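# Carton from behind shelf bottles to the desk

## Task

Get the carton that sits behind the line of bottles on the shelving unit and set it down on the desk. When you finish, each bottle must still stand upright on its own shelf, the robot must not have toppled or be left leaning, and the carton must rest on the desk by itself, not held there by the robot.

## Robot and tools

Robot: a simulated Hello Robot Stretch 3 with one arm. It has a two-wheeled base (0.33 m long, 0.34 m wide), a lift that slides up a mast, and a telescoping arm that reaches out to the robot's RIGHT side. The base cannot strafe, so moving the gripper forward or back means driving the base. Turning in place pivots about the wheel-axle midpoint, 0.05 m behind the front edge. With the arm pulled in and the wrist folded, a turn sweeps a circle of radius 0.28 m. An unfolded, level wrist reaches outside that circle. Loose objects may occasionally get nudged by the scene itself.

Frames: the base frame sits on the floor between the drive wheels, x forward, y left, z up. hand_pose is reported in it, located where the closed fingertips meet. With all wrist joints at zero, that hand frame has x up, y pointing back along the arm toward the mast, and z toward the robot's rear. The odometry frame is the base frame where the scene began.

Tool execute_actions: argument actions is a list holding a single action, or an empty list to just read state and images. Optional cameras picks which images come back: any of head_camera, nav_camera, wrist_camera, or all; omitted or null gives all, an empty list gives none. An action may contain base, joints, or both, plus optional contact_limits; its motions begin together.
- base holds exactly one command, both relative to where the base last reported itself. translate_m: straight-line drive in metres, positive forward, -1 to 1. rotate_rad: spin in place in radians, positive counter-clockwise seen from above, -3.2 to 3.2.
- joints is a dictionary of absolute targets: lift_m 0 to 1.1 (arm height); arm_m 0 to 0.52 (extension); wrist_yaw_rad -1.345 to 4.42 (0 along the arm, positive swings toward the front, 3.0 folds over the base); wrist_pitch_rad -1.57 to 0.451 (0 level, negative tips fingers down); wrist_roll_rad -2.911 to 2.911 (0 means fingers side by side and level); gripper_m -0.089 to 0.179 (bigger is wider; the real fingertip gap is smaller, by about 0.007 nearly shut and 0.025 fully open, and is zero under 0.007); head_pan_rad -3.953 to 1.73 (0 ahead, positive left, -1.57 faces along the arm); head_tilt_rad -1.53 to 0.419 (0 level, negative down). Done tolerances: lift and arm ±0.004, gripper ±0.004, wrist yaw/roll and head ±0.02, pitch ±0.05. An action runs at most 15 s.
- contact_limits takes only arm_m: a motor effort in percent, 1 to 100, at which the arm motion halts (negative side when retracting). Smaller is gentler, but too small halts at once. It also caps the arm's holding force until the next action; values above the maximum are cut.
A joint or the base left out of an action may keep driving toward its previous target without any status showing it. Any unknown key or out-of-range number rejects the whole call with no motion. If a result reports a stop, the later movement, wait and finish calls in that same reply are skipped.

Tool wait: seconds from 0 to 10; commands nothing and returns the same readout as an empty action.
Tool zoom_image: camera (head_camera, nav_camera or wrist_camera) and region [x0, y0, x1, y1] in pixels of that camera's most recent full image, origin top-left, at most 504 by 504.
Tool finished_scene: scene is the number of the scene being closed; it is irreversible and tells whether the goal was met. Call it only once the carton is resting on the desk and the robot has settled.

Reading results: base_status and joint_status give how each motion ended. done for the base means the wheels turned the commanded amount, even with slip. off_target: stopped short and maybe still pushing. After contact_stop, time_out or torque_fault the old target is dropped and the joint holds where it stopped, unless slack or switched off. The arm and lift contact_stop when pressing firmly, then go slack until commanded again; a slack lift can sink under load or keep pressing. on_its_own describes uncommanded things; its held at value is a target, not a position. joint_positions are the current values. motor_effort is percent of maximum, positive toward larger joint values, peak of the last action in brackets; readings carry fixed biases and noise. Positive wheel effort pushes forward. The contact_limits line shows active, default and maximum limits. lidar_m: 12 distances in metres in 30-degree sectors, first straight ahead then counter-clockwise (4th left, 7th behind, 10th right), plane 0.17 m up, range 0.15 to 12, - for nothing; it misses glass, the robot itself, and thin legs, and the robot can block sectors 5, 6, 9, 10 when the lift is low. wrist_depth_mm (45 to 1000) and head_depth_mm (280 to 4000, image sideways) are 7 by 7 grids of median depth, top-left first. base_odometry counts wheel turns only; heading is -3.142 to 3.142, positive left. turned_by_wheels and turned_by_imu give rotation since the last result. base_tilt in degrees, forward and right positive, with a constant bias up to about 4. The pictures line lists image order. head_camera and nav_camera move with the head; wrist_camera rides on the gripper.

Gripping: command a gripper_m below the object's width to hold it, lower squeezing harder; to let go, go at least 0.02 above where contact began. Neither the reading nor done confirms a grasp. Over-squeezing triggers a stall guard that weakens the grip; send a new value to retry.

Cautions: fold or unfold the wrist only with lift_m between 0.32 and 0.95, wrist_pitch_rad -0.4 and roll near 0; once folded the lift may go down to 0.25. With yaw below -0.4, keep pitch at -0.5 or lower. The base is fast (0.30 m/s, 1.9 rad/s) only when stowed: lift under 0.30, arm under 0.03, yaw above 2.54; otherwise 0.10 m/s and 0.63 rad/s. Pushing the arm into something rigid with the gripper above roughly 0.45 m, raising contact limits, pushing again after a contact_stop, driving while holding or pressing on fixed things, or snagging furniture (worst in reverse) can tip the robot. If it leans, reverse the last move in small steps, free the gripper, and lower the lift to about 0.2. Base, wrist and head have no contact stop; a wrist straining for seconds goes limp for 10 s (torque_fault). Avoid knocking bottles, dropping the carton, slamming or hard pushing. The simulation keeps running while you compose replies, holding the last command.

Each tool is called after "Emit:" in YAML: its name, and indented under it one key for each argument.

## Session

Emit:
execute_actions:
  actions: []

Scene clock: 0.00 s.
base_odometry: x=+0.000 y=+0.000 heading=+0.000 (m, m, rad; odometry frame)
turned_by_wheels: +0.000 (rad since the last result)
turned_by_imu: +0.000 (rad since the last result)
base_tilt: forward=-0.9 right=+0.7 (deg)
lidar_m: 2.12 2.20 2.09 1.99 2.05 2.31 1.77 1.97 1.69 1.39 1.83 2.43
head_depth_mm: 1842 2582 2567 2560 2586 2582 2305 / 1762 2533 2524 2520 2549 2581 2283 / 1714 2521 2486 2514 2525 2549 2275 / 1717 2479 2460 2472 2303 2096 2111 / 1716 2486 2477 2442 2443 2321 2120 / 1984 2497 2453 2431 2463 2325 2109 / 1987 2453 2331 2427 2283 2151 2090
base_status: not commanded
joint_positions: lift_m=+0.410 arm_m=+0.002 wrist_yaw_rad=+2.848 wrist_pitch_rad=-0.318 wrist_roll_rad=-0.002 gripper_m=+0.037 head_pan_rad=+0.010 head_tilt_rad=-0.007
joint_status: not commanded
motor_effort: left_wheel=-1 right_wheel=+0 lift_m=+33 arm_m=+0 wrist_yaw_rad=+1 wrist_pitch_rad=+7 wrist_roll_rad=+1 gripper_m=+0 head_pan_rad=+0 head_tilt_rad=+2 (%)
hand_pose: x=+0.0470 y=+0.0792 z=+0.4458 quat_wxyz=(+0.213, +0.706, +0.009, +0.675) (m; base frame)
wrist_depth_mm: - - - - - - - / - - - - - - - / - - - - - - - / - - - - - - - / 884 - 892 896 928 846 809 / 775 - 768 728 - 720 697 / 631 603 609 621 599 600 586
pictures: head_camera (sideways: a quarter turn clockwise sets it upright), nav_camera (sideways: a quarter turn counterclockwise sets it upright), wrist_camera
Images, in order (width x height): head_camera 896x504, nav_camera 672x504, wrist_camera 644x364.

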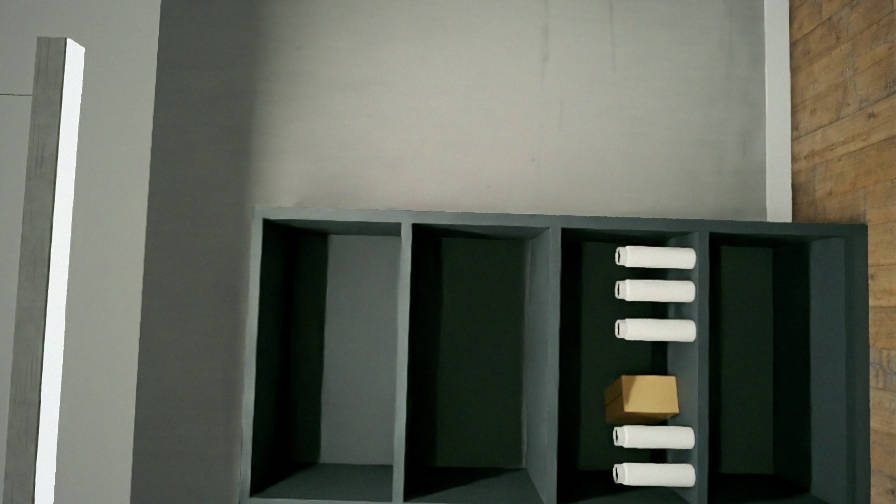

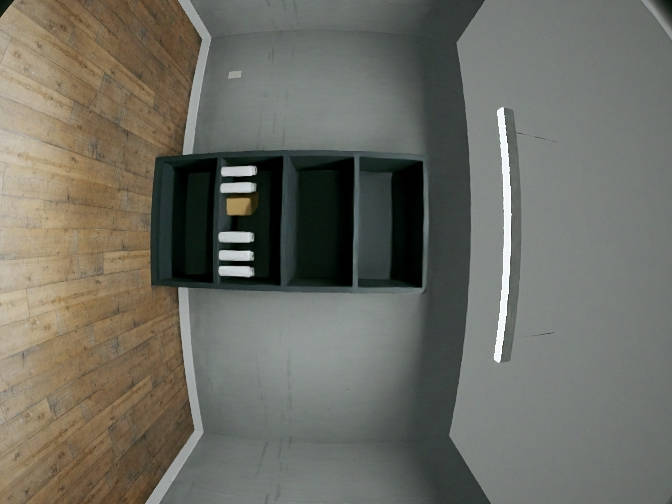

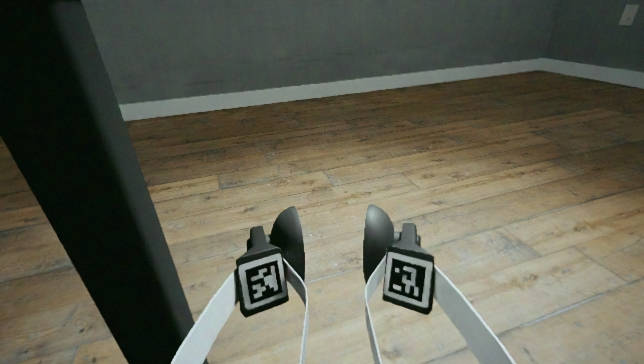

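Emit:
execute_actions:
  actions:
    - {"base":{"rotate_rad":0.12},"joints":{"lift_m":0.28,"wrist_pitch_rad":-0.38,"head_pan_rad":-2.6,"head_tilt_rad":-0.3}}
  cameras: ["head_camera","nav_camera"]

Emit:
execute_actions:
  actions:
    - {"base":{"translate_m":0.95},"joints":{"head_pan_rad":0.15,"head_tilt_rad":-0.55}}
  cameras: ["head_camera"]

Scene clock: 2.30 s.
base_odometry: x=+0.000 y=+0.000 heading=+0.120 (m, m, rad; odometry frame)
turned_by_wheels: +0.120 (rad since the last result)
turned_by_imu: +0.119 (rad since the last result)
base_tilt: forward=-0.9 right=+0.7 (deg)
lidar_m: 2.13 2.63 2.03 1.99 2.10 1.78 1.77 1.97 1.43 1.39 1.90 2.63
head_depth_mm: 1937 2022 2112 2088 2300 2009 1563 / 2057 2147 2244 2051 2430 2003 1558 / 2185 2282 2395 2027 2473 1995 1555 / 2318 2433 2560 2617 2683 1979 1549 / 2382 2504 2625 2834 2714 1968 1544 / 2147 2258 2366 2460 2517 1962 1528 / 1933 2043 2102 2205 2305 1811 1529
base_status: done
joint_positions: lift_m=+0.280 arm_m=+0.002 wrist_yaw_rad=+2.848 wrist_pitch_rad=-0.397 wrist_roll_rad=-0.002 gripper_m=+0.037 head_pan_rad=-2.593 head_tilt_rad=-0.296
joint_status: all done
motor_effort: left_wheel=-2(6) right_wheel=+3(7) lift_m=+26(29) arm_m=+0(0) wrist_yaw_rad=+0(1) wrist_pitch_rad=+7(5) wrist_roll_rad=+1(0) gripper_m=+0(0) head_pan_rad=-4(47) head_tilt_rad=-3(27) (%)
hand_pose: x=+0.0445 y=+0.0707 z=+0.2977 quat_wxyz=(+0.240, +0.705, +0.037, +0.666) (m; base frame)
wrist_depth_mm: - - - - - - - / - - - - - - - / - - 1000 973 969 947 902 / 782 804 753 759 726 715 706 / 618 - 603 590 625 587 578 / 517 - 533 503 - 485 485 / 458 - - 429 429 413 421
pictures: head_camera (sideways: a quarter turn clockwise sets it upright), nav_camera (sideways: a quarter turn counterclockwise sets it upright)
Images, in order (width x height): head_camera 896x504, nav_camera 672x504.

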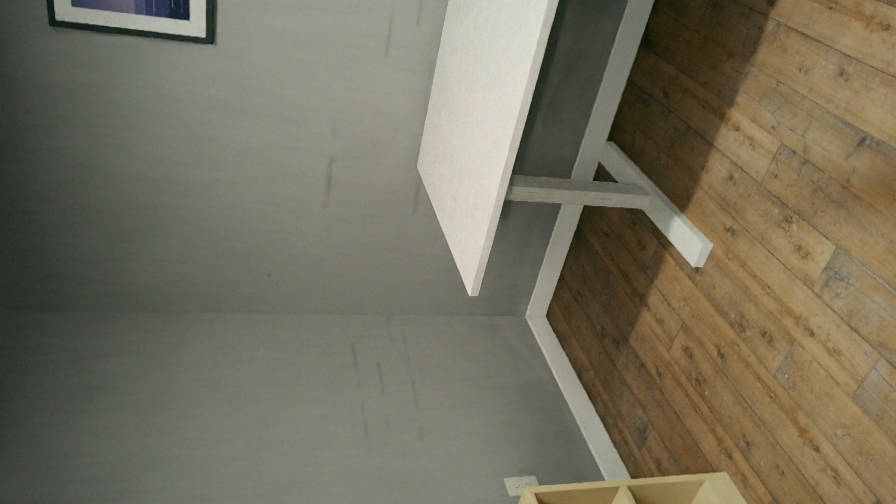

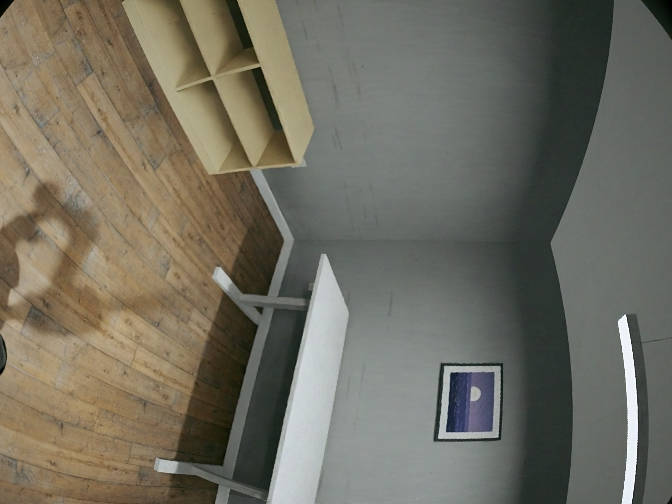

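Scene clock: 7.23 s.
base_odometry: x=+0.943 y=+0.114 heading=+0.120 (m, m, rad; odometry frame)
turned_by_wheels: +0.000 (rad since the last result)
turned_by_imu: +0.009 (rad since the last result)
base_tilt: forward=-1.0 right=+0.7 (deg)
lidar_m: 1.52 1.27 1.95 1.91 2.04 2.96 2.70 1.98 1.64 1.86 1.98 1.21
head_depth_mm: 1303 1374 1551 1258 1635 1506 1293 / 1319 1398 1572 1315 1797 1535 1293 / 1349 1428 1603 1469 1799 1534 1290 / 1382 1453 1591 1449 1791 1530 1279 / 1385 1409 1627 1376 1772 1525 1274 / 1132 1181 1297 1442 1674 1512 1265 / 1454 1610 1785 2013 1867 1506 1267
base_status: done
joint_positions: lift_m=+0.280 arm_m=+0.002 wrist_yaw_rad=+2.848 wrist_pitch_rad=-0.398 wrist_roll_rad=-0.002 gripper_m=+0.037 head_pan_rad=+0.143 head_tilt_rad=-0.544
joint_status: all done
motor_effort: left_wheel=-2(7) right_wheel=+2(10) lift_m=+26(26) arm_m=+0(0) wrist_yaw_rad=+1(1) wrist_pitch_rad=+7(7) wrist_roll_rad=+1(1) gripper_m=+0(1) head_pan_rad=+4(49) head_tilt_rad=-4(24) (%)
hand_pose: x=+0.0445 y=+0.0707 z=+0.2976 quat_wxyz=(+0.240, +0.705, +0.037, +0.666) (m; base frame)
wrist_depth_mm: - - - - - - - / - - - - - - - / - - 998 970 968 983 917 / 766 778 750 748 711 705 706 / 616 - 617 591 614 589 573 / 525 - 516 506 - 482 493 / 454 - - 427 430 420 421
pictures: head_camera (sideways: a quarter turn clockwise sets it upright)
Images, in order (width x height): head_camera 896x504.

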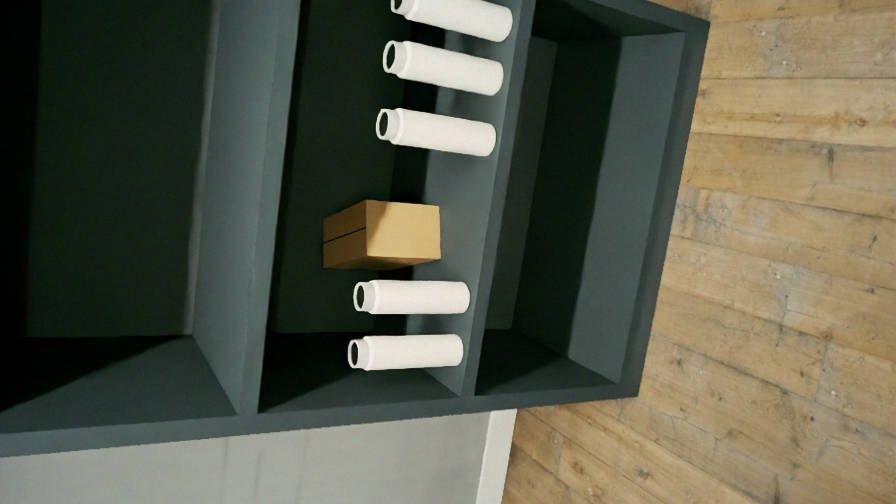

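Emit:
zoom_image:
  camera: "head_camera"
  region: [300, 90, 540, 330]

Region (300, 90, 540, 330) of head_camera's 896x504 image, scaled by 2.100, with more detail than that image has.

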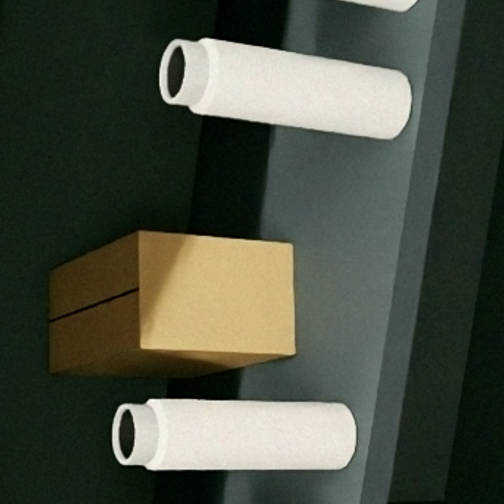

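Emit:
execute_actions:
  actions:
    - {"base":{"translate_m":0.48}}
  cameras: []

Emit:
execute_actions:
  actions:
    - {"base":{"rotate_rad":1.83},"joints":{"head_pan_rad":-1.57,"head_tilt_rad":-0.85}}
  cameras: ["head_camera"]

Emit:
execute_actions:
  actions:
    - {"base":{"translate_m":-0.095},"joints":{"lift_m":0.40}}
  cameras: []

Emit:
execute_actions:
  actions:
    - {"joints":{"lift_m":0.555,"wrist_yaw_rad":0.0,"wrist_pitch_rad":0.02,"gripper_m":0.11}}
  cameras: ["head_camera","wrist_camera"]

Scene clock: 11.83 s.
base_odometry: x=+1.420 y=+0.171 heading=+0.120 (m, m, rad; odometry frame)
turned_by_wheels: +0.000 (rad since the last result)
turned_by_imu: +0.005 (rad since the last result)
base_tilt: forward=-0.9 right=+0.6 (deg)
lidar_m: 1.14 0.84 1.82 1.87 2.00 2.90 3.19 2.35 1.93 1.90 1.51 0.77
head_depth_mm: 904 983 893 1176 1067 904 1220 / 919 1004 878 1221 854 939 1219 / 939 1023 864 1247 1120 990 1207 / 959 1048 854 1070 1049 1326 1208 / 972 1071 848 1285 1040 1361 1221 / 977 1067 834 1263 973 1334 1236 / 837 883 825 967 994 1136 1230
base_status: done
joint_positions: lift_m=+0.280 arm_m=+0.002 wrist_yaw_rad=+2.848 wrist_pitch_rad=-0.398 wrist_roll_rad=-0.002 gripper_m=+0.037 head_pan_rad=+0.143 head_tilt_rad=-0.544
joint_status: not commanded
motor_effort: left_wheel=-2(6) right_wheel=+2(10) lift_m=+26(26) arm_m=+0(0) wrist_yaw_rad=+1(1) wrist_pitch_rad=+7(7) wrist_roll_rad=+1(1) gripper_m=+0(0) head_pan_rad=+4(4) head_tilt_rad=-4(4) (%)
hand_pose: x=+0.0445 y=+0.0707 z=+0.2975 quat_wxyz=(+0.240, +0.705, +0.037, +0.666) (m; base frame)
wrist_depth_mm: - - - - - - - / - - - - - - 656 / - - - 975 952 927 691 / 775 823 737 768 736 720 650 / 636 - 601 595 611 591 575 / 511 - 532 501 - 496 486 / 453 - - 428 421 420 428
pictures: none
No camera images: the call's "cameras" was empty. Leave "cameras" out to get every camera's image.

Scene clock: 14.30 s.
base_odometry: x=+1.420 y=+0.171 heading=+1.950 (m, m, rad; odometry frame)
turned_by_wheels: +1.830 (rad since the last result)
turned_by_imu: +1.796 (rad since the last result)
base_tilt: forward=-0.9 right=+0.7 (deg)
lidar_m: 1.88 2.27 3.20 2.84 2.12 1.90 1.91 0.78 0.84 0.85 0.83 1.87
head_depth_mm: 841 665 1187 951 1371 1268 1148 / 828 686 1198 1014 1385 1286 1147 / 816 1048 1018 1034 1386 1289 1136 / 806 1199 1117 1059 1394 1277 1151 / 793 1128 983 1414 1390 1276 1150 / 765 917 982 1178 1414 1269 1118 / 709 832 1636 1675 1446 1261 1116
base_status: done
joint_positions: lift_m=+0.280 arm_m=+0.002 wrist_yaw_rad=+2.848 wrist_pitch_rad=-0.398 wrist_roll_rad=-0.002 gripper_m=+0.037 head_pan_rad=-1.563 head_tilt_rad=-0.840
joint_status: all done
motor_effort: left_wheel=-2(8) right_wheel=+2(13) lift_m=+26(26) arm_m=+0(0) wrist_yaw_rad=+0(0) wrist_pitch_rad=+7(7) wrist_roll_rad=+1(1) gripper_m=+0(0) head_pan_rad=-4(47) head_tilt_rad=-6(31) (%)
hand_pose: x=+0.0445 y=+0.0706 z=+0.2975 quat_wxyz=(+0.240, +0.705, +0.037, +0.666) (m; base frame)
wrist_depth_mm: - - - - - - - / - - - - - - - / - - 992 973 944 934 902 / 785 787 765 741 714 728 714 / 631 - 594 593 599 572 573 / 512 - 524 493 - 497 493 / 458 - - 430 422 423 411
pictures: head_camera (sideways: a quarter turn clockwise sets it upright)
Images, in order (width x height): head_camera 896x504.

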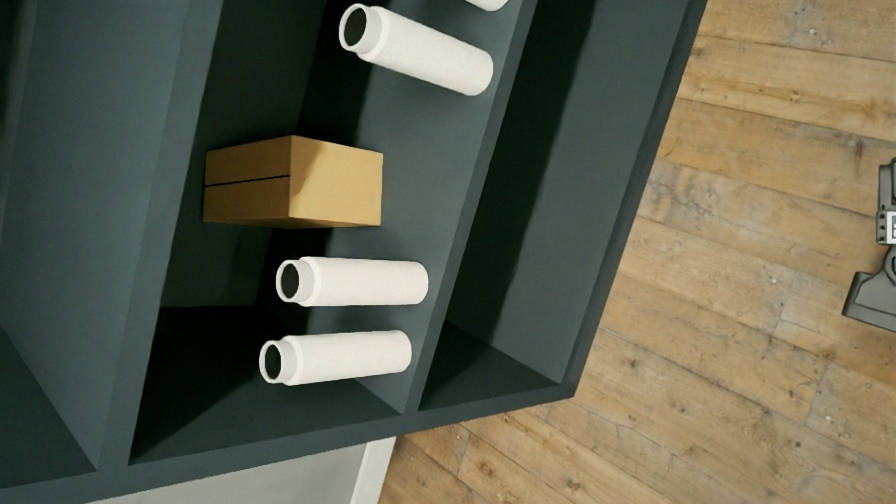

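Scene clock: 16.53 s.
base_odometry: x=+1.455 y=+0.083 heading=+1.950 (m, m, rad; odometry frame)
turned_by_wheels: +0.000 (rad since the last result)
turned_by_imu: -0.001 (rad since the last result)
base_tilt: forward=-1.0 right=+0.7 (deg)
lidar_m: 1.97 2.37 3.21 2.82 2.02 1.82 1.82 1.25 0.71 1.00 0.87 1.96
head_depth_mm: 841 640 1162 888 1345 1249 1151 / 828 658 1187 951 1372 1272 1140 / 816 677 1179 1010 1387 1284 1161 / 803 1038 1014 1055 1378 1276 1150 / 794 1220 1129 1050 1395 1273 1145 / 786 1077 980 1324 1396 1269 1126 / 773 911 967 1207 1414 1260 1120
base_status: done
joint_positions: lift_m=+0.400 arm_m=+0.002 wrist_yaw_rad=+2.848 wrist_pitch_rad=-0.398 wrist_roll_rad=-0.002 gripper_m=+0.037 head_pan_rad=-1.563 head_tilt_rad=-0.840
joint_status: all done
motor_effort: left_wheel=-2(9) right_wheel=+2(8) lift_m=+40(43) arm_m=+0(0) wrist_yaw_rad=+0(0) wrist_pitch_rad=+7(7) wrist_roll_rad=+1(0) gripper_m=+0(0) head_pan_rad=-4(3) head_tilt_rad=-6(6) (%)
hand_pose: x=+0.0445 y=+0.0706 z=+0.4169 quat_wxyz=(+0.240, +0.705, +0.037, +0.666) (m; base frame)
wrist_depth_mm: - - - - - - - / - - - - - - - / - - - - - - - / - - 970 981 979 908 910 / 828 - 767 774 797 754 739 / 683 - 676 646 - 640 645 / 579 562 562 559 548 546 554
pictures: none
No camera images: the call's "cameras" was empty. Leave "cameras" out to get every camera's image.

Scene clock: 18.97 s.
base_odometry: x=+1.455 y=+0.083 heading=+1.950 (m, m, rad; odometry frame)
turned_by_wheels: +0.000 (rad since the last result)
turned_by_imu: +0.000 (rad since the last result)
base_tilt: forward=-1.0 right=+0.7 (deg)
lidar_m: 1.97 2.38 3.23 2.81 2.03 1.81 1.83 1.25 0.71 1.01 0.87 1.96
head_depth_mm: 842 640 1164 890 1350 1258 1148 / 828 657 1198 944 1364 1266 1180 / 815 678 1179 1012 1387 1277 1182 / 806 1040 1013 1049 1381 1329 - / 796 1213 1139 1051 1398 1277 1130 / 783 1077 981 1315 1392 1259 1119 / 776 908 968 1197 1422 1260 1116
base_status: not commanded
joint_positions: lift_m=+0.555 arm_m=+0.002 wrist_yaw_rad=+0.002 wrist_pitch_rad=-0.004 wrist_roll_rad=-0.002 gripper_m=+0.110 head_pan_rad=-1.563 head_tilt_rad=-0.840
joint_status: all done
motor_effort: left_wheel=-2(2) right_wheel=+2(2) lift_m=+40(42) arm_m=+0(0) wrist_yaw_rad=-1(3) wrist_pitch_rad=+9(9) wrist_roll_rad=+1(1) gripper_m=+0(92) head_pan_rad=-3(3) head_tilt_rad=-6(6) (%)
hand_pose: x=-0.0209 y=-0.4027 z=+0.6684 quat_wxyz=(+0.708, +0.002, -0.706, -0.001) (m; base frame)
wrist_depth_mm: - 574 701 839 786 719 674 / - 591 802 871 812 720 612 / - 598 531 894 818 720 364 / - 623 545 647 844 708 368 / - 638 541 561 542 487 382 / - - 984 - 905 - 378 / - 669 913 - 955 881 652
pictures: head_camera (sideways: a quarter turn clockwise sets it upright), wrist_camera
Images, in order (width x height): head_camera 896x504, wrist_camera 644x364.

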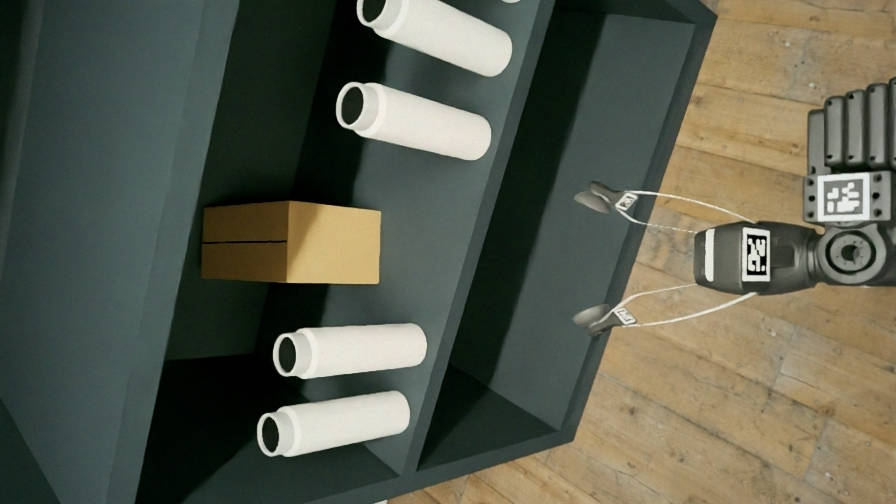

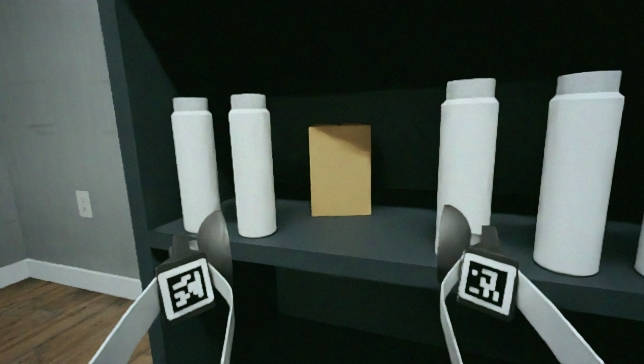

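Emit:
execute_actions:
  actions:
    - {"base":{"translate_m":-0.025},"joints":{"arm_m":0.37}}
  cameras: ["head_camera","wrist_camera"]

Scene clock: 23.00 s.
base_odometry: x=+1.464 y=+0.059 heading=+1.949 (m, m, rad; odometry frame)
turned_by_wheels: +0.000 (rad since the last result)
turned_by_imu: +0.000 (rad since the last result)
base_tilt: forward=-0.9 right=+0.7 (deg)
lidar_m: 2.00 2.41 3.23 2.82 1.99 1.79 1.80 1.24 0.69 1.05 0.87 1.98
head_depth_mm: 840 639 1167 872 1314 1247 1150 / 829 654 1187 967 1378 1272 1145 / 815 676 1216 967 1373 1289 1137 / 802 1041 1015 - 1366 1280 1132 / 795 1194 1166 1047 1379 1275 1130 / 784 1120 991 1353 1401 1266 1116 / 774 947 965 1192 1411 1265 1120
base_status: done
joint_positions: lift_m=+0.555 arm_m=+0.370 wrist_yaw_rad=+0.001 wrist_pitch_rad=-0.004 wrist_roll_rad=-0.002 gripper_m=+0.110 head_pan_rad=-1.563 head_tilt_rad=-0.840
joint_status: all done
motor_effort: left_wheel=-2(6) right_wheel=+2(4) lift_m=+40(40) arm_m=+4(6) wrist_yaw_rad=+0(0) wrist_pitch_rad=+9(9) wrist_roll_rad=+1(1) gripper_m=+0(0) head_pan_rad=-3(3) head_tilt_rad=-6(6) (%)
hand_pose: x=-0.0213 y=-0.7709 z=+0.6684 quat_wxyz=(+0.708, +0.002, -0.706, -0.001) (m; base frame)
wrist_depth_mm: 353 448 541 510 460 426 395 / 154 458 572 523 475 431 402 / 153 453 579 375 482 445 416 / 155 456 586 256 494 458 426 / 157 459 512 267 473 458 441 / 160 187 350 272 350 - 364 / 163 270 283 279 280 281 281
pictures: head_camera (sideways: a quarter turn clockwise sets it upright), wrist_camera
Images, in order (width x height): head_camera 896x504, wrist_camera 644x364.

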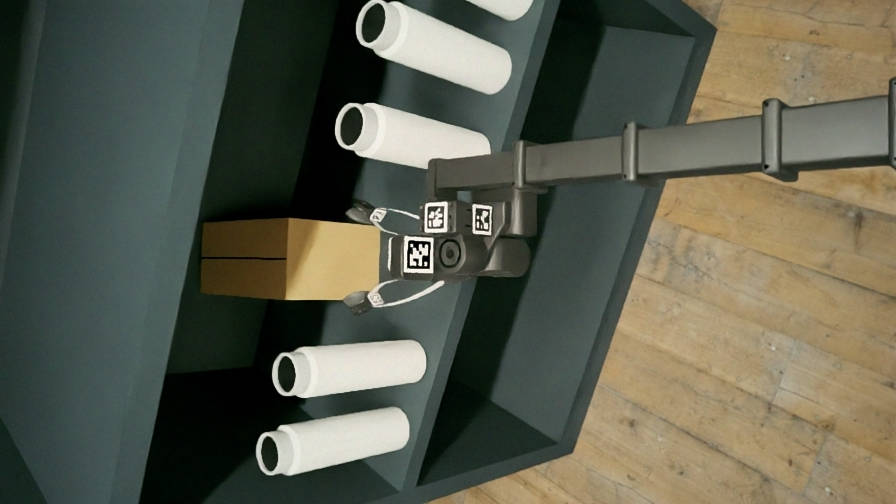

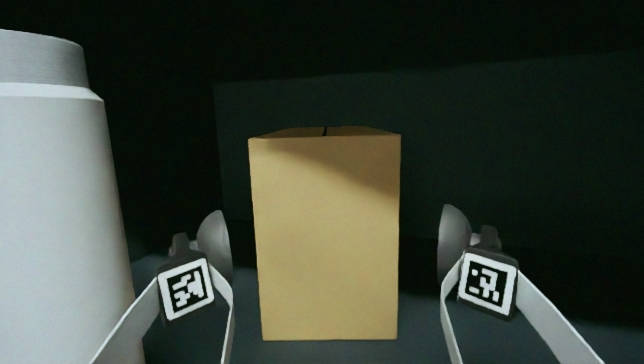

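Emit:
execute_actions:
  actions:
    - {"joints":{"gripper_m":0.162,"arm_m":0.43}}
  cameras: ["head_camera","wrist_camera"]

Scene clock: 24.80 s.
base_odometry: x=+1.464 y=+0.059 heading=+1.949 (m, m, rad; odometry frame)
turned_by_wheels: +0.000 (rad since the last result)
turned_by_imu: +0.000 (rad since the last result)
base_tilt: forward=-0.9 right=+0.7 (deg)
lidar_m: 1.99 2.41 3.23 2.82 2.00 1.79 1.80 1.24 0.69 1.05 0.87 1.98
head_depth_mm: 841 637 1166 871 1314 1252 1150 / 828 658 1182 969 1365 1269 1143 / 814 675 1217 - 1379 1285 1130 / 804 1038 1013 1499 1378 1276 1133 / 797 1189 1133 1046 1373 1270 1133 / 783 1124 993 1346 1393 1272 1120 / 776 947 961 1197 1408 1258 1116
base_status: not commanded
joint_positions: lift_m=+0.555 arm_m=+0.430 wrist_yaw_rad=+0.001 wrist_pitch_rad=-0.004 wrist_roll_rad=-0.002 gripper_m=+0.162 head_pan_rad=-1.563 head_tilt_rad=-0.840
joint_status: all done
motor_effort: left_wheel=-2(2) right_wheel=+2(2) lift_m=+40(40) arm_m=+4(3) wrist_yaw_rad=+0(0) wrist_pitch_rad=+9(9) wrist_roll_rad=+0(0) gripper_m=+0(99) head_pan_rad=-4(4) head_tilt_rad=-6(6) (%)
hand_pose: x=-0.0213 y=-0.8309 z=+0.6684 quat_wxyz=(+0.708, +0.002, -0.706, -0.001) (m; base frame)
wrist_depth_mm: 333 435 492 445 415 377 351 / 336 430 524 471 420 388 360 / 339 430 525 368 426 400 364 / 344 431 197 196 196 408 376 / 347 418 481 199 201 429 388 / 348 - 343 208 210 372 370 / - 286 266 216 216 279 268
pictures: head_camera (sideways: a quarter turn clockwise sets it upright), wrist_camera
Images, in order (width x height): head_camera 896x504, wrist_camera 644x364.

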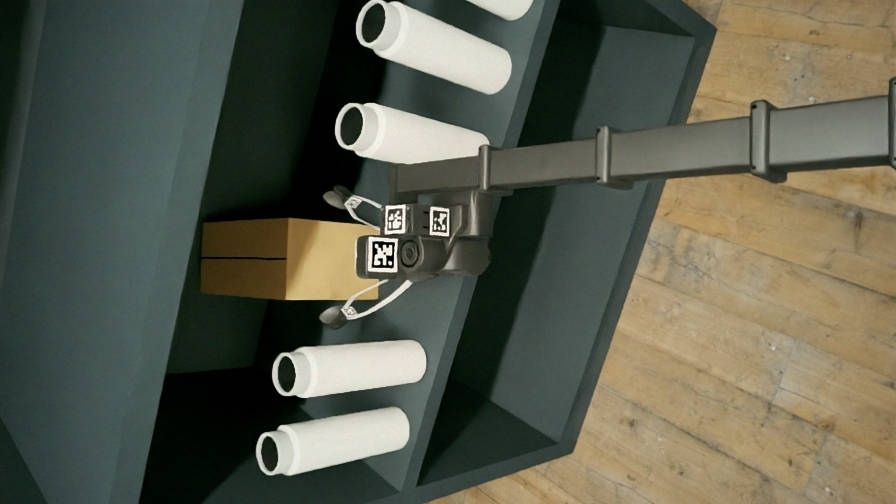

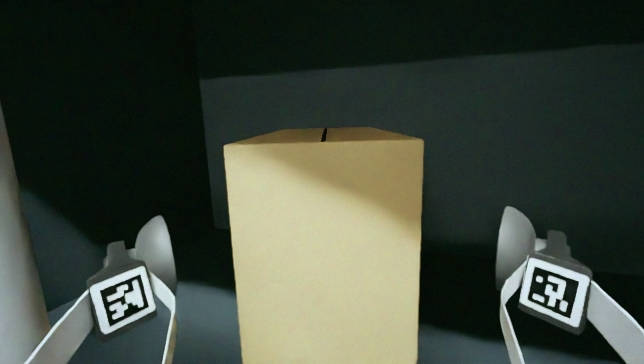

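Emit:
execute_actions:
  actions:
    - {"base":{"translate_m":0.003},"joints":{"arm_m":0.505},"contact_limits":{"arm_m":20}}
  cameras: ["head_camera","wrist_camera"]

Scene clock: 26.70 s.
base_odometry: x=+1.463 y=+0.062 heading=+1.949 (m, m, rad; odometry frame)
turned_by_wheels: +0.000 (rad since the last result)
turned_by_imu: +0.000 (rad since the last result)
base_tilt: forward=-0.9 right=+0.7 (deg)
lidar_m: 1.99 2.41 3.67 2.81 2.00 1.79 1.80 1.24 0.70 1.04 0.87 1.98
head_depth_mm: 839 636 1164 870 1308 1249 1149 / 823 658 1181 954 1373 1268 1151 / 816 677 1221 966 1385 1283 1143 / 805 1037 993 1003 1380 1276 1131 / 796 1214 1124 1050 1373 1273 1129 / 785 1122 986 1340 1404 1264 1123 / 776 945 966 1186 1415 1255 1118
base_status: done
joint_positions: lift_m=+0.555 arm_m=+0.505 wrist_yaw_rad=+0.001 wrist_pitch_rad=-0.004 wrist_roll_rad=-0.002 gripper_m=+0.162 head_pan_rad=-1.563 head_tilt_rad=-0.840
joint_status: all done
motor_effort: left_wheel=-1(2) right_wheel=+2(8) lift_m=+40(39) arm_m=+4(6) wrist_yaw_rad=+0(0) wrist_pitch_rad=+9(9) wrist_roll_rad=+0(1) gripper_m=+0(0) head_pan_rad=-4(3) head_tilt_rad=-6(6) (%)
contact_limits: arm_m 20 (drawing in: default 30, maximum 49; extending or still: default 41, maximum 67)
hand_pose: x=-0.0213 y=-0.9059 z=+0.6684 quat_wxyz=(+0.708, +0.002, -0.706, -0.001) (m; base frame)
wrist_depth_mm: 310 396 417 381 346 315 293 / 310 400 436 393 358 325 302 / 313 393 448 383 356 335 307 / 318 382 118 117 116 335 317 / 313 379 121 121 120 230 326 / 315 - 126 125 125 126 330 / 296 281 131 130 129 268 269
pictures: head_camera (sideways: a quarter turn clockwise sets it upright), wrist_camera
Images, in order (width x height): head_camera 896x504, wrist_camera 644x364.

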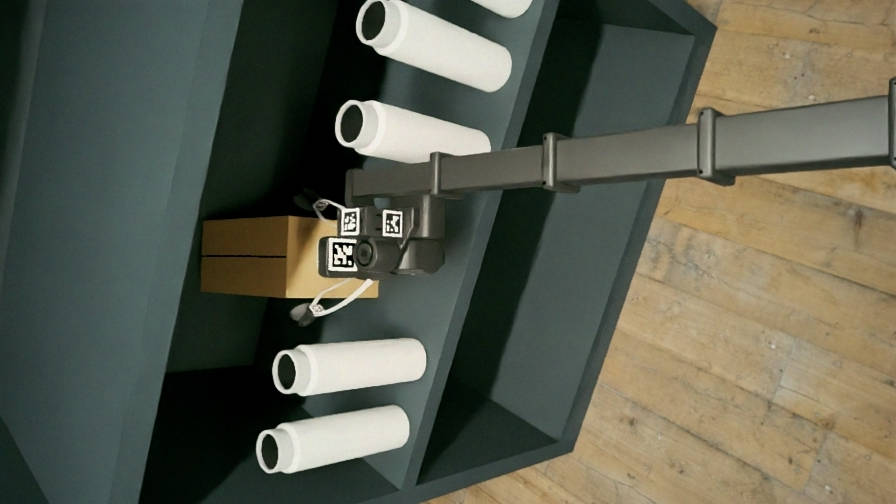

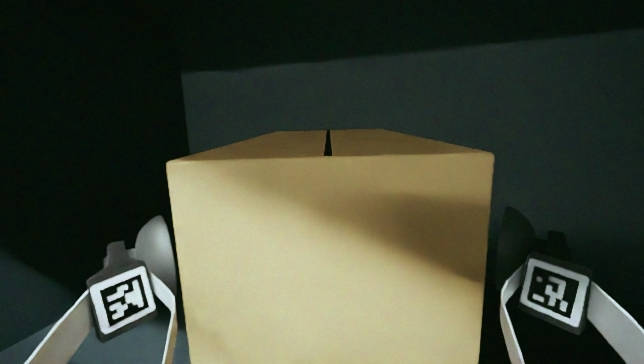

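Emit:
execute_actions:
  actions:
    - {"joints":{"gripper_m":0.02}}
  cameras: ["wrist_camera"]

Emit:
execute_actions:
  actions:
    - {"joints":{"lift_m":0.585}}
  cameras: ["head_camera","wrist_camera"]

Scene clock: 28.70 s.
base_odometry: x=+1.463 y=+0.062 heading=+1.949 (m, m, rad; odometry frame)
turned_by_wheels: +0.000 (rad since the last result)
turned_by_imu: +0.000 (rad since the last result)
base_tilt: forward=-0.9 right=+0.7 (deg)
lidar_m: 1.99 2.40 3.66 2.81 2.00 1.79 1.80 1.25 0.70 1.04 0.88 1.98
head_depth_mm: 841 637 1167 868 1316 1256 1149 / 827 657 1181 952 1365 1265 1148 / 817 675 1218 963 1387 1292 1144 / 802 1041 988 1004 1375 1286 1131 / 792 1207 1132 1047 1377 1277 1130 / 786 1120 987 1347 1386 1267 1127 / 772 944 963 1185 1410 1260 1115
base_status: not commanded
joint_positions: lift_m=+0.555 arm_m=+0.505 wrist_yaw_rad=+0.001 wrist_pitch_rad=-0.004 wrist_roll_rad=-0.002 gripper_m=+0.030 head_pan_rad=-1.563 head_tilt_rad=-0.840
joint_status: gripper_m off_target (ended at +0.030, target +0.020)
motor_effort: left_wheel=-1(1) right_wheel=+2(2) lift_m=+40(40) arm_m=+4(4) wrist_yaw_rad=+0(1) wrist_pitch_rad=+9(9) wrist_roll_rad=+1(1) gripper_m=-100(99) head_pan_rad=-3(4) head_tilt_rad=-7(6) (%)
hand_pose: x=-0.0213 y=-0.9059 z=+0.6684 quat_wxyz=(+0.708, +0.002, -0.706, -0.001) (m; base frame)
wrist_depth_mm: 308 397 423 382 349 319 297 / 314 398 433 393 353 326 302 / 314 399 452 388 355 333 309 / 314 387 119 119 119 335 317 / 319 391 124 123 122 339 328 / 322 367 128 127 127 - 333 / 298 285 133 132 131 270 279
pictures: wrist_camera
Images, in order (width x height): wrist_camera 644x364.

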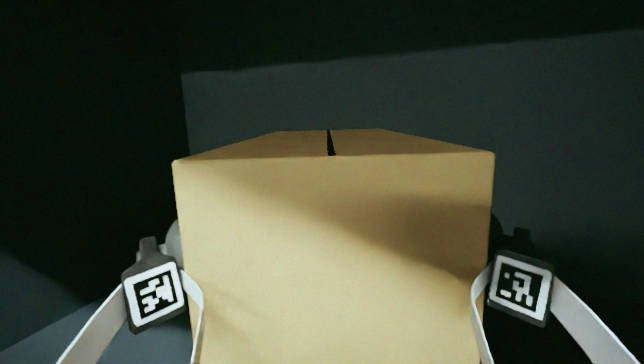

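Scene clock: 29.77 s.
base_odometry: x=+1.463 y=+0.062 heading=+1.949 (m, m, rad; odometry frame)
turned_by_wheels: +0.000 (rad since the last result)
turned_by_imu: +0.000 (rad since the last result)
base_tilt: forward=-1.0 right=+0.7 (deg)
lidar_m: 1.99 2.40 3.66 2.81 2.00 1.80 1.81 1.25 0.70 1.05 0.87 1.98
head_depth_mm: 840 639 1168 869 1305 1247 1152 / 828 656 1189 954 1366 1268 - / 815 674 1220 996 1348 1287 1136 / 805 995 966 1027 1382 1281 1131 / 793 1201 1125 1052 1371 1278 1126 / 782 1124 985 1329 1393 1263 1128 / 775 946 966 1187 1408 1264 1114
base_status: not commanded
joint_positions: lift_m=+0.585 arm_m=+0.505 wrist_yaw_rad=+0.001 wrist_pitch_rad=-0.013 wrist_roll_rad=-0.002 gripper_m=+0.028 head_pan_rad=-1.563 head_tilt_rad=-0.840
joint_status: all done
on_its_own: gripper_m is held at +0.025, not at your +0.020, by its stall guard, which is still easing
motor_effort: left_wheel=-1(1) right_wheel=+2(2) lift_m=+40(41) arm_m=+4(4) wrist_yaw_rad=+1(0) wrist_pitch_rad=+13(14) wrist_roll_rad=+1(1) gripper_m=-57(100) head_pan_rad=-4(4) head_tilt_rad=-6(6) (%)
hand_pose: x=-0.0213 y=-0.9056 z=+0.6959 quat_wxyz=(+0.708, +0.005, -0.706, -0.005) (m; base frame)
wrist_depth_mm: 311 399 418 380 347 319 294 / 313 399 435 396 356 325 300 / 315 397 452 382 361 333 313 / 314 387 121 120 119 335 317 / 316 394 124 124 123 340 330 / 322 366 128 127 127 - 335 / 313 321 132 131 131 306 319
pictures: head_camera (sideways: a quarter turn clockwise sets it upright), wrist_camera
Images, in order (width x height): head_camera 896x504, wrist_camera 644x364.

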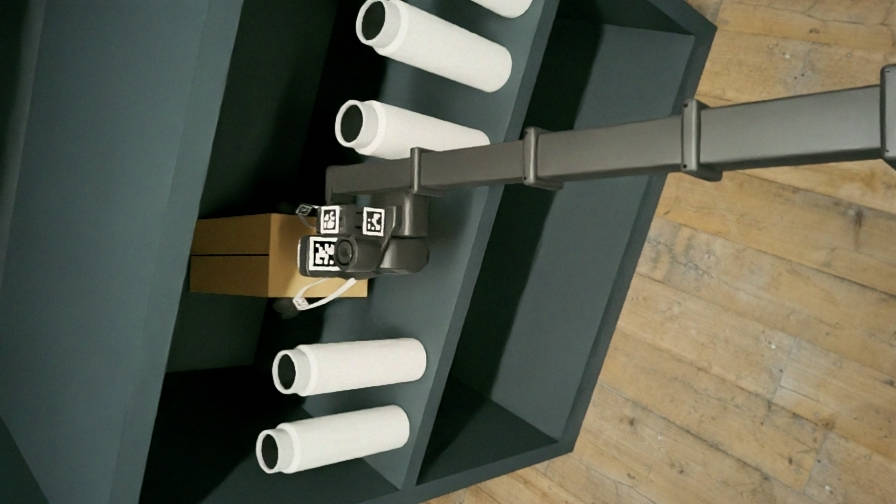

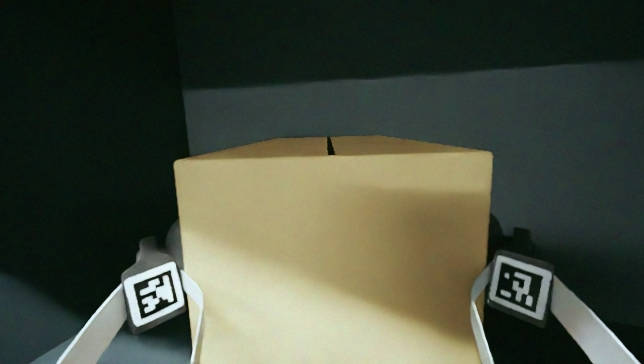

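Emit:
execute_actions:
  actions:
    - {"joints":{"arm_m":0.003,"lift_m":0.595,"gripper_m":0.022}}
  cameras: ["head_camera","wrist_camera"]

Scene clock: 34.77 s.
base_odometry: x=+1.463 y=+0.062 heading=+1.949 (m, m, rad; odometry frame)
turned_by_wheels: +0.000 (rad since the last result)
turned_by_imu: +0.001 (rad since the last result)
base_tilt: forward=-1.0 right=+0.7 (deg)
lidar_m: 1.99 2.40 3.66 2.81 2.00 1.79 1.80 1.25 0.70 1.04 0.87 1.98
head_depth_mm: 837 638 1164 868 1324 1252 1154 / 827 657 1185 952 1358 1274 1203 / 817 675 1218 960 1308 1281 - / 806 1161 1211 721 639 1301 - / 797 1211 1173 1015 1369 1267 1124 / 786 1122 989 1345 1394 1272 1128 / 777 944 961 1183 1411 1267 1119
base_status: not commanded
joint_positions: lift_m=+0.595 arm_m=+0.003 wrist_yaw_rad=+0.000 wrist_pitch_rad=-0.015 wrist_roll_rad=-0.002 gripper_m=+0.053 head_pan_rad=-1.563 head_tilt_rad=-0.840
joint_status: gripper_m off_target (ended at +0.053, target +0.022); the others done
on_its_own: gripper_m is held at +0.051, not at your +0.022, by its stall guard, which is still easing
motor_effort: left_wheel=-2(1) right_wheel=+2(2) lift_m=+41(42) arm_m=-4(5) wrist_yaw_rad=+1(0) wrist_pitch_rad=+14(14) wrist_roll_rad=+1(1) gripper_m=-45(81) head_pan_rad=-3(3) head_tilt_rad=-6(6) (%)
hand_pose: x=-0.0214 y=-0.4041 z=+0.7054 quat_wxyz=(+0.708, +0.006, -0.706, -0.005) (m; base frame)
wrist_depth_mm: - 571 685 702 739 711 646 / - 577 826 866 794 734 697 / - 568 735 875 413 771 361 / - 610 121 121 120 384 367 / - 646 124 124 123 380 379 / - - 128 127 127 - 381 / - 724 132 131 131 850 373
pictures: head_camera (sideways: a quarter turn clockwise sets it upright), wrist_camera
Images, in order (width x height): head_camera 896x504, wrist_camera 644x364.

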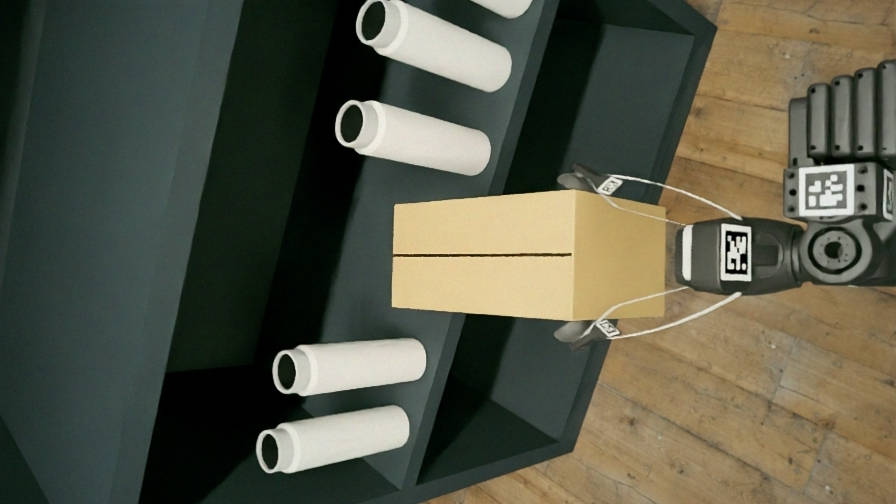

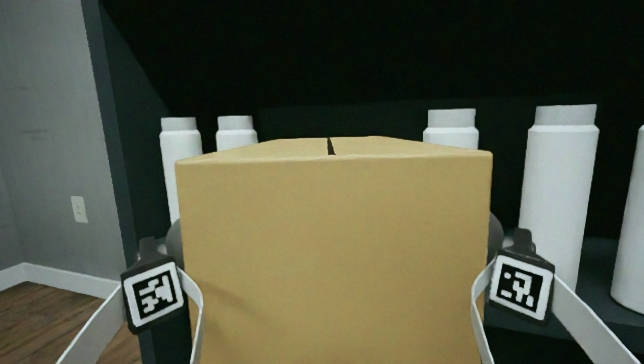

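Emit:
execute_actions:
  actions:
    - {"base":{"rotate_rad":1.32},"joints":{"gripper_m":0.025,"wrist_yaw_rad":2.57,"lift_m":0.29,"head_pan_rad":0.0,"head_tilt_rad":-0.6}}

Scene clock: 38.50 s.
base_odometry: x=+1.463 y=+0.062 heading=-3.014 (m, m, rad; odometry frame)
turned_by_wheels: +1.320 (rad since the last result)
turned_by_imu: +1.303 (rad since the last result)
base_tilt: forward=-0.9 right=+0.6 (deg)
lidar_m: 3.23 1.86 1.83 1.80 1.47 0.70 1.10 0.87 1.72 1.98 2.10 3.06
head_depth_mm: 3011 3382 3222 2296 1807 1488 1260 / 3036 3348 3116 2296 1794 1470 1253 / 3101 3344 3093 2257 1779 1462 1245 / 3096 3431 3083 2255 1773 1447 1239 / 3149 3417 3035 2265 1770 1442 1232 / 3119 3376 3075 2212 1750 1439 1221 / 3121 3476 2989 2203 1737 1434 1219
base_status: done
joint_positions: lift_m=+0.290 arm_m=+0.003 wrist_yaw_rad=+2.568 wrist_pitch_rad=-0.015 wrist_roll_rad=-0.002 gripper_m=+0.047 head_pan_rad=-0.007 head_tilt_rad=-0.606
joint_status: gripper_m off_target (ended at +0.047, target +0.025); the others done
on_its_own: gripper_m is held at +0.044, not at your +0.025, by its stall guard, which is still easing
motor_effort: left_wheel=-2(6) right_wheel=+3(8) lift_m=+27(39) arm_m=-3(3) wrist_yaw_rad=+2(4) wrist_pitch_rad=+14(14) wrist_roll_rad=+0(1) gripper_m=-45(99) head_pan_rad=+4(45) head_tilt_rad=+3(24) (%)
hand_pose: x=+0.1174 y=+0.0667 z=+0.4010 quat_wxyz=(+0.206, +0.679, -0.194, +0.678) (m; base frame)
wrist_depth_mm: - - - - - - - / - - - - - - - / - - - - - - - / - - 121 120 119 - - / - - 124 124 123 - - / 957 - 128 128 127 - 811 / 722 675 132 131 130 638 650
pictures: head_camera (sideways: a quarter turn clockwise sets it upright), nav_camera (sideways: a quarter turn counterclockwise sets it upright), wrist_camera
Images, in order (width x height): head_camera 896x504, nav_camera 672x504, wrist_camera 644x364.

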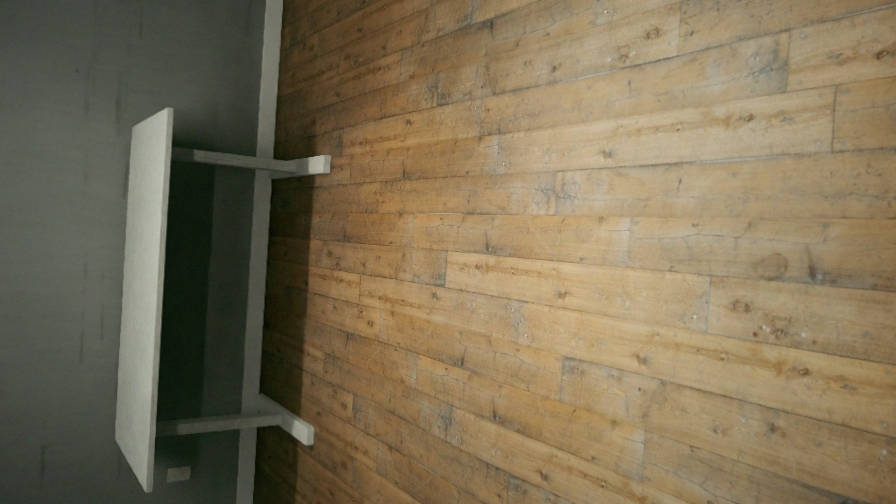

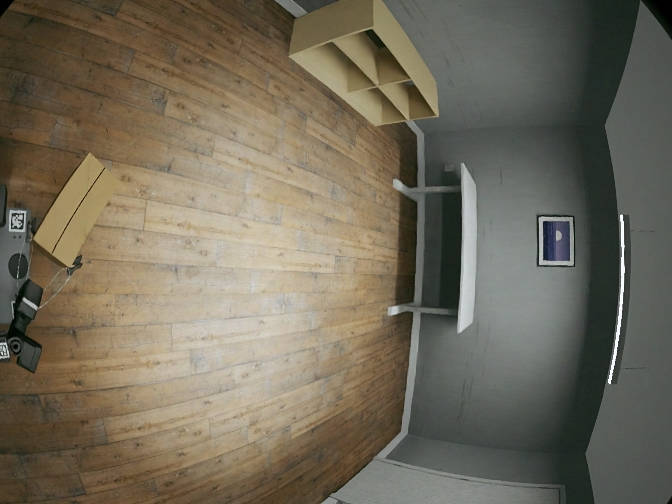

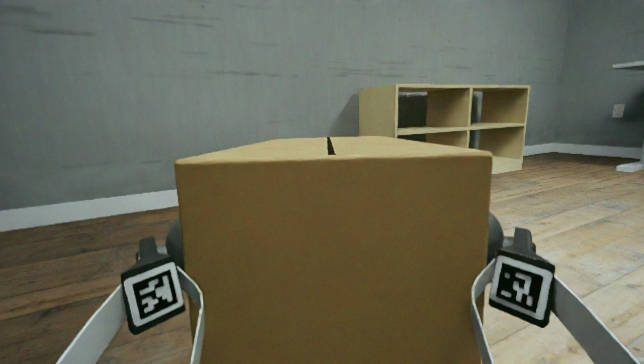

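Emit:
execute_actions:
  actions:
    - {"base":{"translate_m":1.0},"joints":{"gripper_m":0.03}}
  cameras: []

Emit:
execute_actions:
  actions:
    - {"base":{"translate_m":1.0},"joints":{"gripper_m":0.028}}
  cameras: ["head_camera","wrist_camera"]

Scene clock: 43.70 s.
base_odometry: x=+0.471 y=-0.065 heading=-3.014 (m, m, rad; odometry frame)
turned_by_wheels: +0.000 (rad since the last result)
turned_by_imu: +0.009 (rad since the last result)
base_tilt: forward=-0.9 right=+0.7 (deg)
lidar_m: 2.24 1.96 1.33 1.49 1.83 2.15 1.65 1.78 2.10 2.06 2.20 2.25
head_depth_mm: 2212 2396 2705 2324 1802 1483 1257 / 2238 2263 2678 2268 1802 1474 1249 / 2247 2257 2686 2300 1779 1468 1242 / 2253 2197 2711 2237 1763 1458 1235 / 2277 2379 2727 2258 1767 1453 1237 / 2274 2342 2743 2230 1749 1444 1230 / 2289 2228 2678 2207 1729 1447 1218
base_status: done
joint_positions: lift_m=+0.290 arm_m=+0.003 wrist_yaw_rad=+2.569 wrist_pitch_rad=-0.015 wrist_roll_rad=-0.002 gripper_m=+0.060 head_pan_rad=-0.007 head_tilt_rad=-0.605
joint_status: gripper_m off_target (ended at +0.060, target +0.030)
on_its_own: gripper_m is held at +0.057, not at your +0.030, by its stall guard, which is still easing
motor_effort: left_wheel=-2(6) right_wheel=+2(10) lift_m=+27(27) arm_m=-3(3) wrist_yaw_rad=+1(2) wrist_pitch_rad=+14(14) wrist_roll_rad=+1(1) gripper_m=-41(99) head_pan_rad=+4(5) head_tilt_rad=+3(3) (%)
hand_pose: x=+0.1173 y=+0.0668 z=+0.4010 quat_wxyz=(+0.205, +0.679, -0.194, +0.678) (m; base frame)
wrist_depth_mm: - - - - - - - / - - - - - - - / - - - - - - - / - - 121 120 120 - - / - - 124 123 123 - - / 950 - 128 127 127 - 844 / 720 662 132 132 131 630 653
pictures: none
No camera images: the call's "cameras" was empty. Leave "cameras" out to get every camera's image.

Scene clock: 48.80 s.
base_odometry: x=-0.521 y=-0.192 heading=-3.014 (m, m, rad; odometry frame)
turned_by_wheels: +0.000 (rad since the last result)
turned_by_imu: +0.009 (rad since the last result)
base_tilt: forward=-1.0 right=+0.7 (deg)
lidar_m: 1.67 1.43 1.30 1.21 1.73 2.55 2.64 2.80 2.19 2.13 2.18 1.30
head_depth_mm: 1374 1517 1428 1117 1659 1473 1258 / 1379 1520 1413 1111 1801 1459 1245 / 1392 1543 1394 1094 1774 1461 1240 / 1399 1535 1378 1133 1767 1457 1232 / 1402 1555 1377 1128 1764 1445 1230 / 1411 1572 1359 1115 1766 1446 1231 / 1430 1574 1343 1920 1728 1433 1219
base_status: done
joint_positions: lift_m=+0.290 arm_m=+0.003 wrist_yaw_rad=+2.569 wrist_pitch_rad=-0.015 wrist_roll_rad=-0.002 gripper_m=+0.058 head_pan_rad=-0.007 head_tilt_rad=-0.605
joint_status: gripper_m off_target (ended at +0.058, target +0.028)
on_its_own: gripper_m is held at +0.056, not at your +0.028, by its stall guard, which is still easing
motor_effort: left_wheel=-2(6) right_wheel=+2(10) lift_m=+27(27) arm_m=-3(3) wrist_yaw_rad=+1(2) wrist_pitch_rad=+14(14) wrist_roll_rad=+0(1) gripper_m=-42(99) head_pan_rad=+4(4) head_tilt_rad=+2(2) (%)
hand_pose: x=+0.1173 y=+0.0668 z=+0.4009 quat_wxyz=(+0.205, +0.679, -0.194, +0.678) (m; base frame)
wrist_depth_mm: - - - - - - 910 / - - - - - - - / - - - - - - - / - - 121 121 119 - - / - - 124 124 123 - - / 934 976 128 127 127 - 848 / 728 670 131 131 130 635 651
pictures: head_camera (sideways: a quarter turn clockwise sets it upright), wrist_camera
Images, in order (width x height): head_camera 896x504, wrist_camera 644x364.

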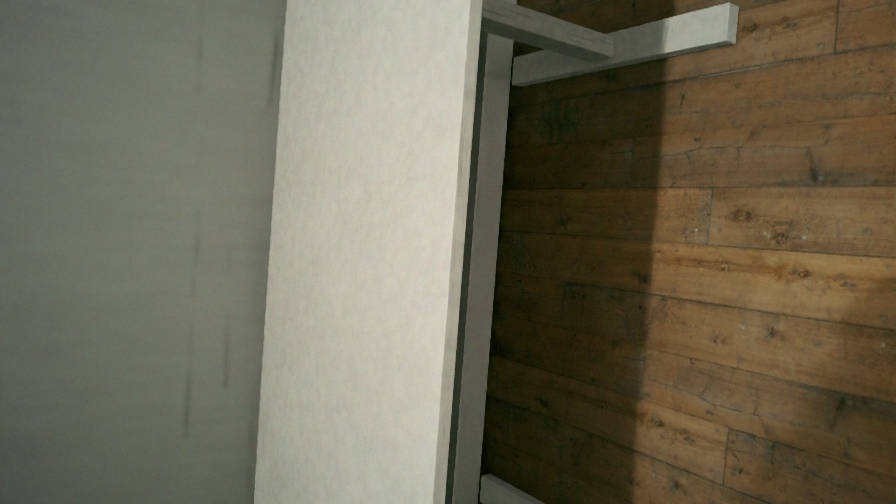

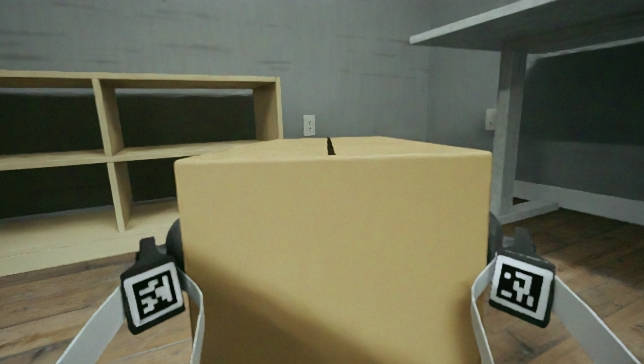

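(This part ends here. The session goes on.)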